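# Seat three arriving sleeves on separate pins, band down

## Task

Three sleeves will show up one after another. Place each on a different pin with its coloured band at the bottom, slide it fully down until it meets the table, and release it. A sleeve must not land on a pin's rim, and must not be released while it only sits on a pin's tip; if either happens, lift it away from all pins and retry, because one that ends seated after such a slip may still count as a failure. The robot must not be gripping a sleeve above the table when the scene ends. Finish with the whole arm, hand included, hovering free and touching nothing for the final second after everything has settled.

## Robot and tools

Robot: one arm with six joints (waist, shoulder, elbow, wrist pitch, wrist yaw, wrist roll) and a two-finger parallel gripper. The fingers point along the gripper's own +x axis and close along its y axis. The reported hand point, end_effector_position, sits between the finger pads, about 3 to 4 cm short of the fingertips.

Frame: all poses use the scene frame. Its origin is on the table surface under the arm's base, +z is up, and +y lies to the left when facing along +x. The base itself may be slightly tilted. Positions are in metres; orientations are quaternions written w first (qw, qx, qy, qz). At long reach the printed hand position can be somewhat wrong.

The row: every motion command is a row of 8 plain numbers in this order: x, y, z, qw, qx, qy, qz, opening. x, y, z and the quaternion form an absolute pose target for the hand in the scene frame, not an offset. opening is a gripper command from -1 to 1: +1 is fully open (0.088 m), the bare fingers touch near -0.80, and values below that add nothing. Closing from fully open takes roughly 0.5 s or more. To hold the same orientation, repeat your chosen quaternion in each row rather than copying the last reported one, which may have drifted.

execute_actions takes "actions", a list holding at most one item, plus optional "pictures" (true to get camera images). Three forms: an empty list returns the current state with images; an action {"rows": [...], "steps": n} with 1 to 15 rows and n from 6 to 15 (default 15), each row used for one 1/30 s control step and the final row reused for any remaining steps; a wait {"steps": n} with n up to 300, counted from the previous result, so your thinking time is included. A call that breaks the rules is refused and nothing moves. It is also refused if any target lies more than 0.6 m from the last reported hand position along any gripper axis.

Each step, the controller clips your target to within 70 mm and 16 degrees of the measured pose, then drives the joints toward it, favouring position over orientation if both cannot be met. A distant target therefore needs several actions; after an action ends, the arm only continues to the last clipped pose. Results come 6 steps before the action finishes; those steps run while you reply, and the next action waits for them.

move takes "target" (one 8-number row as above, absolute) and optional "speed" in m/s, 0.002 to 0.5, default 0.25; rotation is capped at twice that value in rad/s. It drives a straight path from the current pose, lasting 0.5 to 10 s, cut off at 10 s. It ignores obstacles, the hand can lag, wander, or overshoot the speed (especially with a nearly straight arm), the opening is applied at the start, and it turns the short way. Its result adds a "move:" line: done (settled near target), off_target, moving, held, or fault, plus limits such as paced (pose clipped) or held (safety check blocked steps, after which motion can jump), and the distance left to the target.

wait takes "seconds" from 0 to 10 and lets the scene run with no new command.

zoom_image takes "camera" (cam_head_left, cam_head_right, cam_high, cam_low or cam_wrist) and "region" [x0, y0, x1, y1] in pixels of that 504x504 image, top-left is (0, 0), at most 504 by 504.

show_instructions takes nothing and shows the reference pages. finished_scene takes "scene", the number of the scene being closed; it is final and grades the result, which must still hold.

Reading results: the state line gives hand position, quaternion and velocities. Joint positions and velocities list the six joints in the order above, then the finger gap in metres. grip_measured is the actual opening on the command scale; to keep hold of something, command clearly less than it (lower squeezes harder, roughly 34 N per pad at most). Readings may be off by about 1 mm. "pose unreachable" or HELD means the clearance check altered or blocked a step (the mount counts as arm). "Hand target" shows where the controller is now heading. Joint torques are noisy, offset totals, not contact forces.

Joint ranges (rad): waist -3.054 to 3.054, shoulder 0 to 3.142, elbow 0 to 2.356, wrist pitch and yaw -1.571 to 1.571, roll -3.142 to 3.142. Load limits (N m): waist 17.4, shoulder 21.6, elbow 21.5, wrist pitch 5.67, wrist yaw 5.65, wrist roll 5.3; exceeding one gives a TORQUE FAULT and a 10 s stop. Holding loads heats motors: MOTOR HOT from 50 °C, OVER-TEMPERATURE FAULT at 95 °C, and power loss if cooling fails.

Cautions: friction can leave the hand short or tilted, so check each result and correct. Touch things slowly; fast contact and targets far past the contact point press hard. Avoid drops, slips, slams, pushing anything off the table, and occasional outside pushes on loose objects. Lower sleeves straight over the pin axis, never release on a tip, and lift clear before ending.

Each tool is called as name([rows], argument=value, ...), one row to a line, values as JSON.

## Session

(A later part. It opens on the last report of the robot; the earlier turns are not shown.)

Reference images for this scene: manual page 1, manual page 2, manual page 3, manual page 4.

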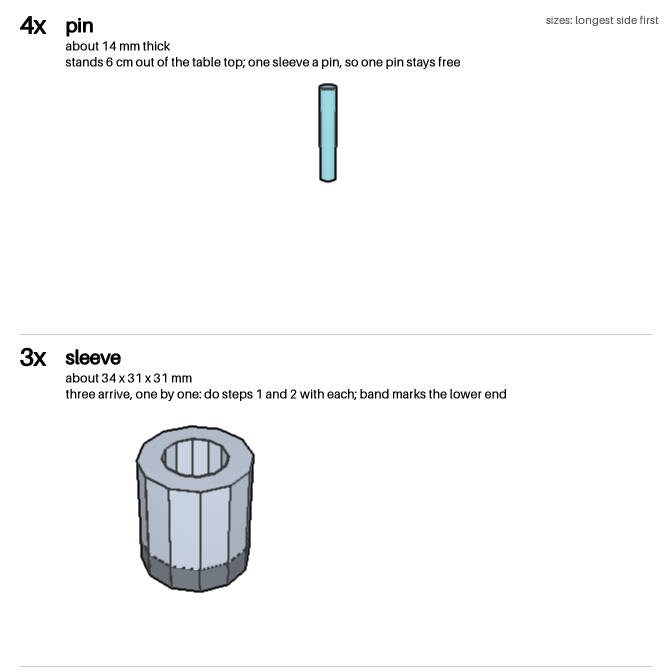

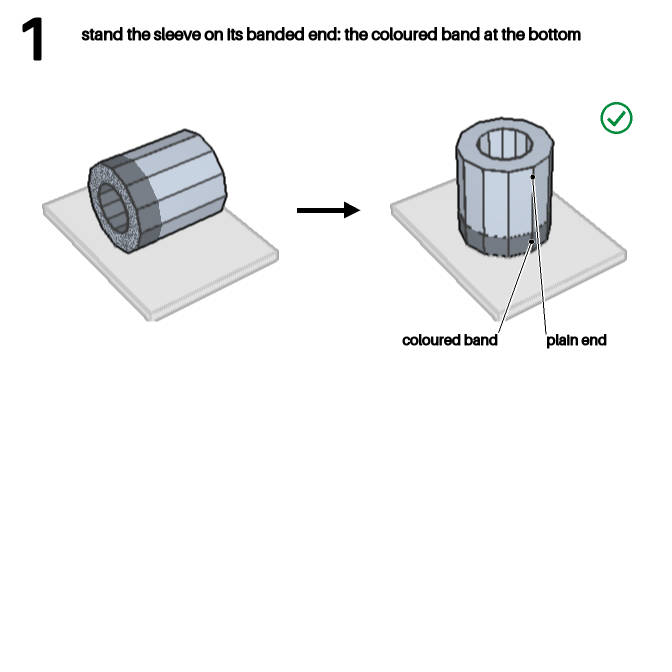

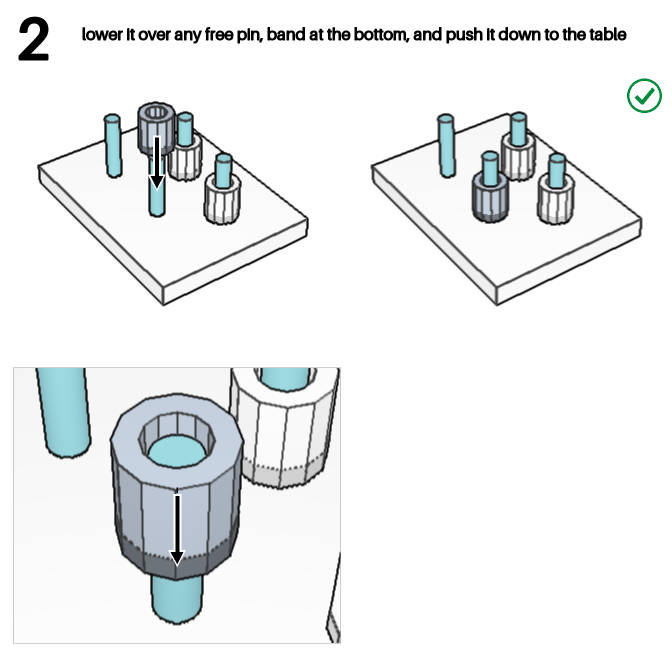

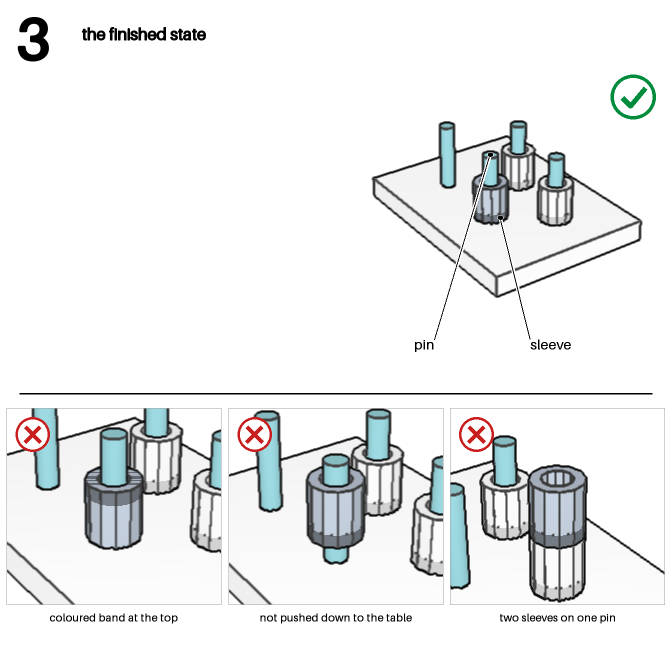

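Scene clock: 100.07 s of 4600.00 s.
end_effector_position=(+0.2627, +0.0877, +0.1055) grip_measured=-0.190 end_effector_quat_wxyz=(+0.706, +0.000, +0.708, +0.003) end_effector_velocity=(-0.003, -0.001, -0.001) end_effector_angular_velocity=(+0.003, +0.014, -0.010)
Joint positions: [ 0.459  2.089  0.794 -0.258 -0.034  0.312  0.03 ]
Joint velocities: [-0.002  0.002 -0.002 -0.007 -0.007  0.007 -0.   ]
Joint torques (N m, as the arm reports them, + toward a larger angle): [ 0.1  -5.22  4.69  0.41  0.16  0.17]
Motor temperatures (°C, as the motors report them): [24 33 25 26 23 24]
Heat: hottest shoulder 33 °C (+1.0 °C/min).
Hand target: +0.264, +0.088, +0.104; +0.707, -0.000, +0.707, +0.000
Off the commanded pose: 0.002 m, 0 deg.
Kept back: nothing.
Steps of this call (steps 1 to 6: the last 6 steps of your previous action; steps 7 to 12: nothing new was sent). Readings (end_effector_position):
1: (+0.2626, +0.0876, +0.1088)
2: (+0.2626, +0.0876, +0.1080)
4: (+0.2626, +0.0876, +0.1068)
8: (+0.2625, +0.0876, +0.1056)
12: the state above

move(target=[0.2645,0.0885,0.0445,0.7071,0,0.7071,0,-0.45], speed=0.06)

Scene clock: 101.63 s of 4600.00 s.
end_effector_position=(+0.2633, +0.0878, +0.0490) grip_measured=-0.190 end_effector_quat_wxyz=(+0.706, +0.001, +0.708, +0.002) end_effector_velocity=(+0.001, +0.001, +0.000) end_effector_angular_velocity=(+0.009, -0.005, -0.010)
Joint positions: [ 0.465  2.318  0.818 -0.052 -0.033  0.319  0.03 ]
Joint velocities: [-0.002 -0.002 -0.002  0.007 -0.007  0.007 -0.   ]
Joint torques (N m, as the arm reports them, + toward a larger angle): [ 0.12 -4.53  4.08  0.99  0.16  0.15]
Motor temperatures (°C, as the motors report them): [24 33 25 26 23 24]
Heat: hottest shoulder 33 °C (+1.0 °C/min).
Hand target: +0.265, +0.089, +0.045; +0.707, -0.000, +0.707, -0.000
Off the commanded pose: 0.005 m, 0 deg.
Kept back: nothing.
move: done

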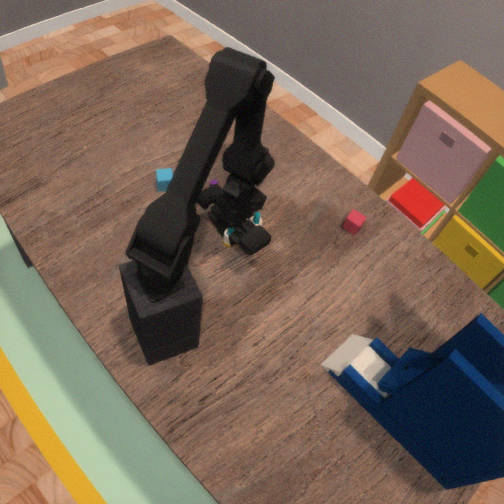

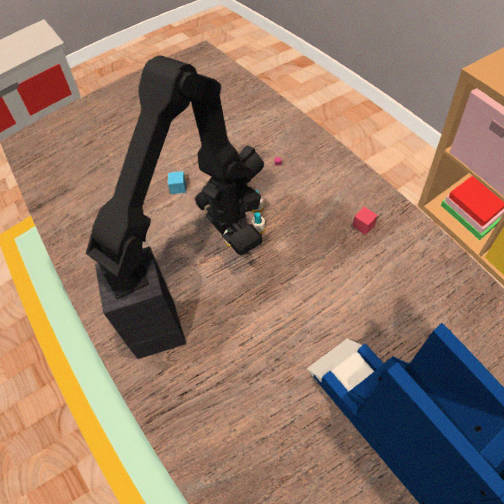

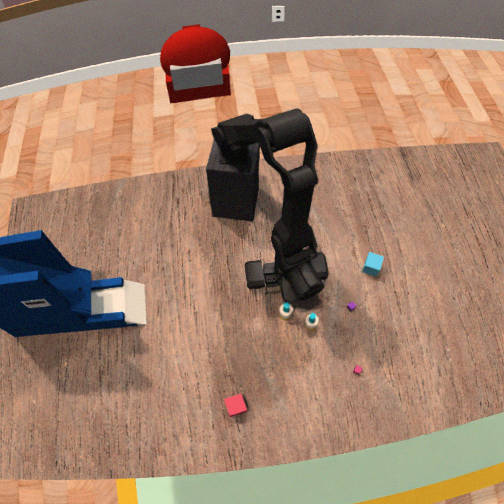

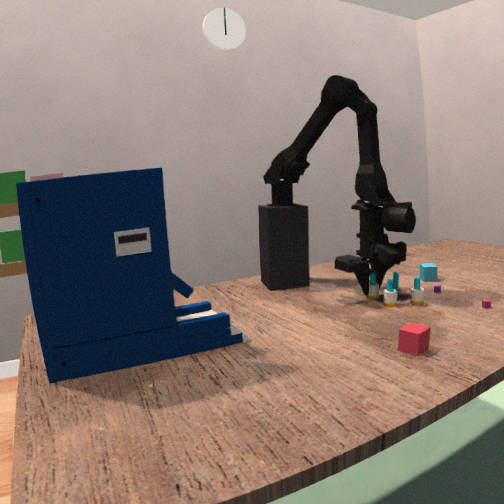

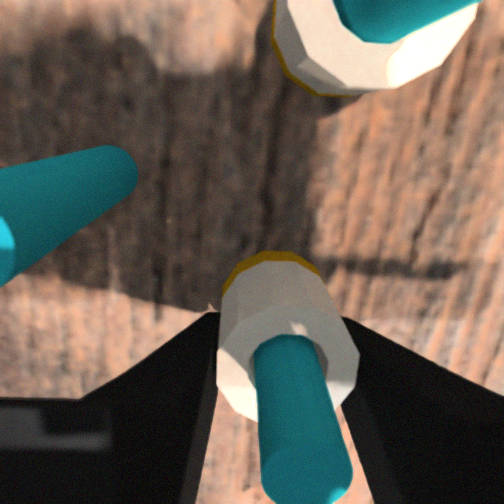

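move(target=[0.2645,0.0885,0.047,0.7071,0,0.7071,0,0.1])

move(target=[0.2645,0.0885,0.15,0.7071,0,0.7071,0,0.1], speed=0.2)

Scene clock: 102.57 s of 4600.00 s.
end_effector_position=(+0.2642, +0.0881, +0.0488) grip_measured=+0.098 end_effector_quat_wxyz=(+0.708, +0.001, +0.707, +0.003) end_effector_velocity=(-0.000, +0.002, +0.001) end_effector_angular_velocity=(+0.006, +0.005, +0.010)
Joint positions: [ 0.465  2.319  0.819 -0.048 -0.033  0.319  0.044]
Joint velocities: [ 0.002 -0.002  0.002 -0.007 -0.007 -0.007  0.001]
Joint torques (N m, as the arm reports them, + toward a larger angle): [ 0.08 -5.45  3.66  0.18  0.14  0.15]
Motor temperatures (°C, as the motors report them): [24 33 25 26 23 24]
Heat: hottest shoulder 33 °C (+1.0 °C/min).
Hand target: +0.264, +0.089, +0.047; +0.707, +0.000, +0.707, +0.000
Off the commanded pose: 0.002 m, 0 deg.
Kept back: nothing.
move: done

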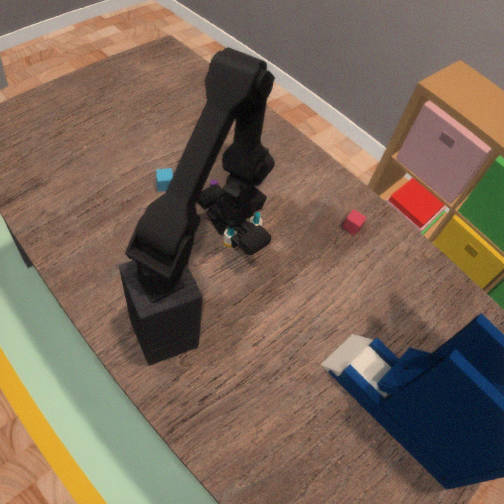

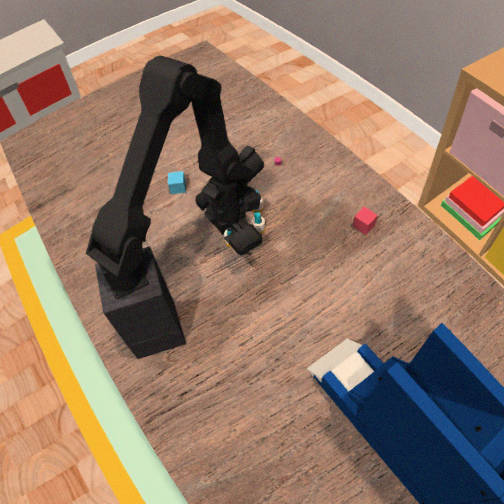

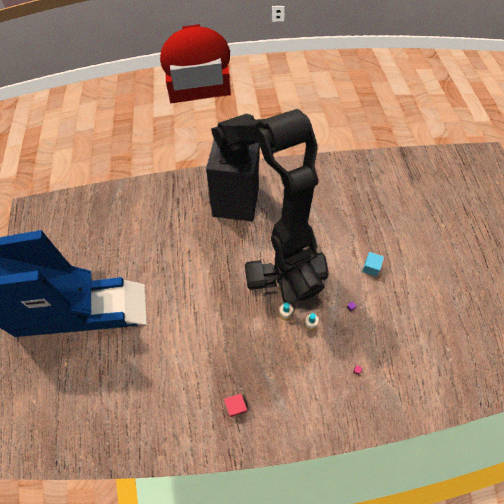

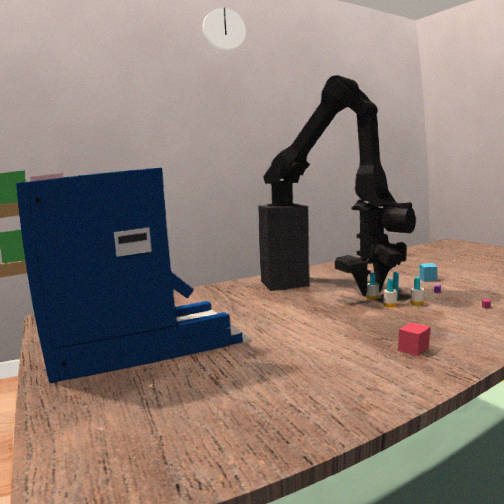

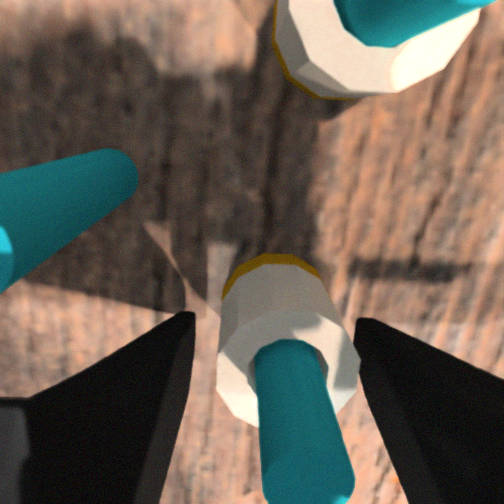

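Scene clock: 103.67 s of 4600.00 s.
end_effector_position=(+0.2586, +0.0883, +0.1452) grip_measured=+0.100 end_effector_quat_wxyz=(+0.700, +0.000, +0.714, -0.001) end_effector_velocity=(-0.002, +0.002, +0.004) end_effector_angular_velocity=(+0.019, +0.014, +0.004)
Joint positions: [ 0.462  1.943  0.811 -0.437 -0.033  0.319  0.044]
Joint velocities: [-0.002 -0.012  0.002 -0.022 -0.022 -0.007  0.   ]
Joint torques (N m, as the arm reports them, + toward a larger angle): [-0.55 -6.81  5.49  0.02  0.14 -0.14]
Motor temperatures (°C, as the motors report them): [24 33 25 26 23 24]
Heat: hottest shoulder 33 °C (+1.0 °C/min).
Hand target: +0.264, +0.088, +0.150; +0.707, +0.000, +0.707, -0.000
Off the commanded pose: 0.008 m, 1 deg.
Kept back: nothing.
move: done

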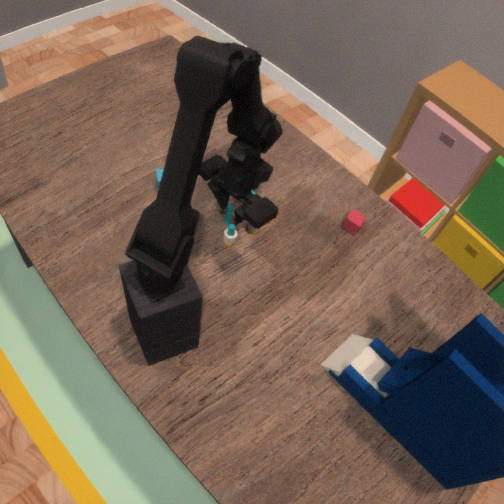

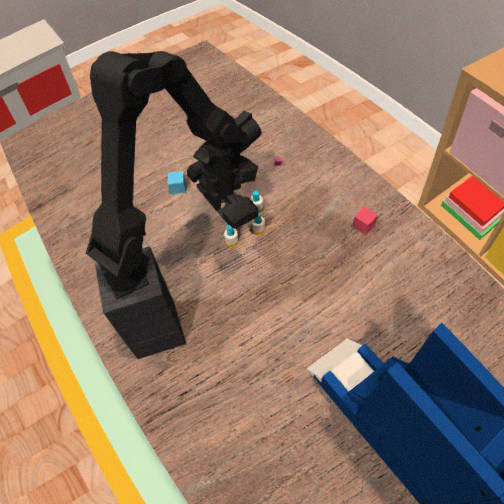

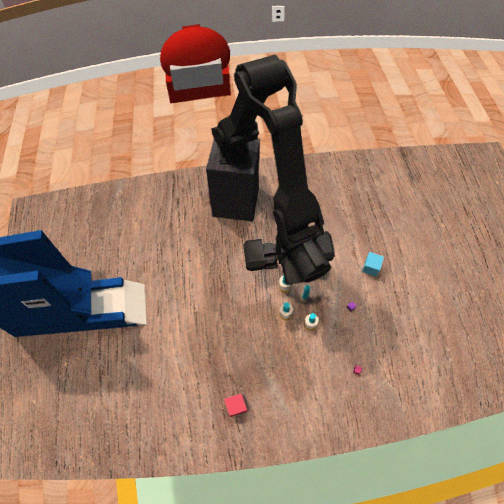

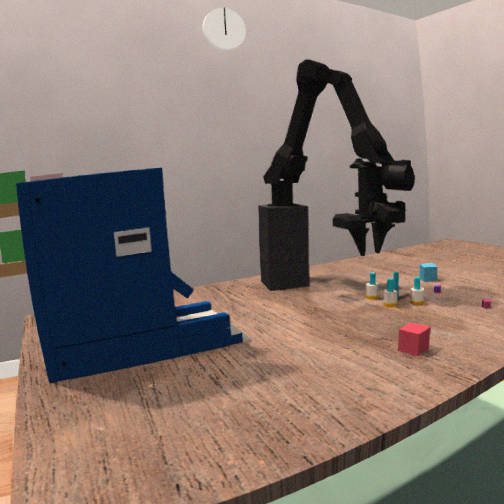

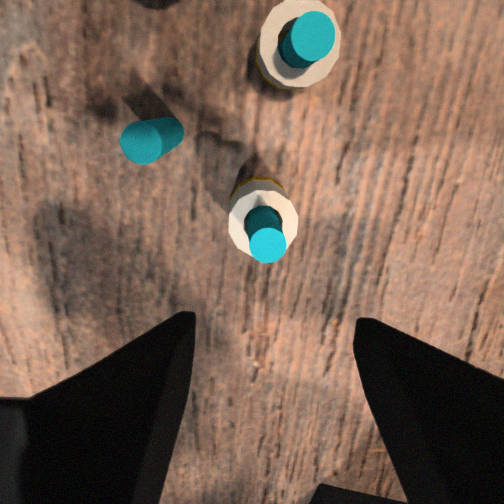

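finished_scene(scene=2)

The scene is finished: the task was done.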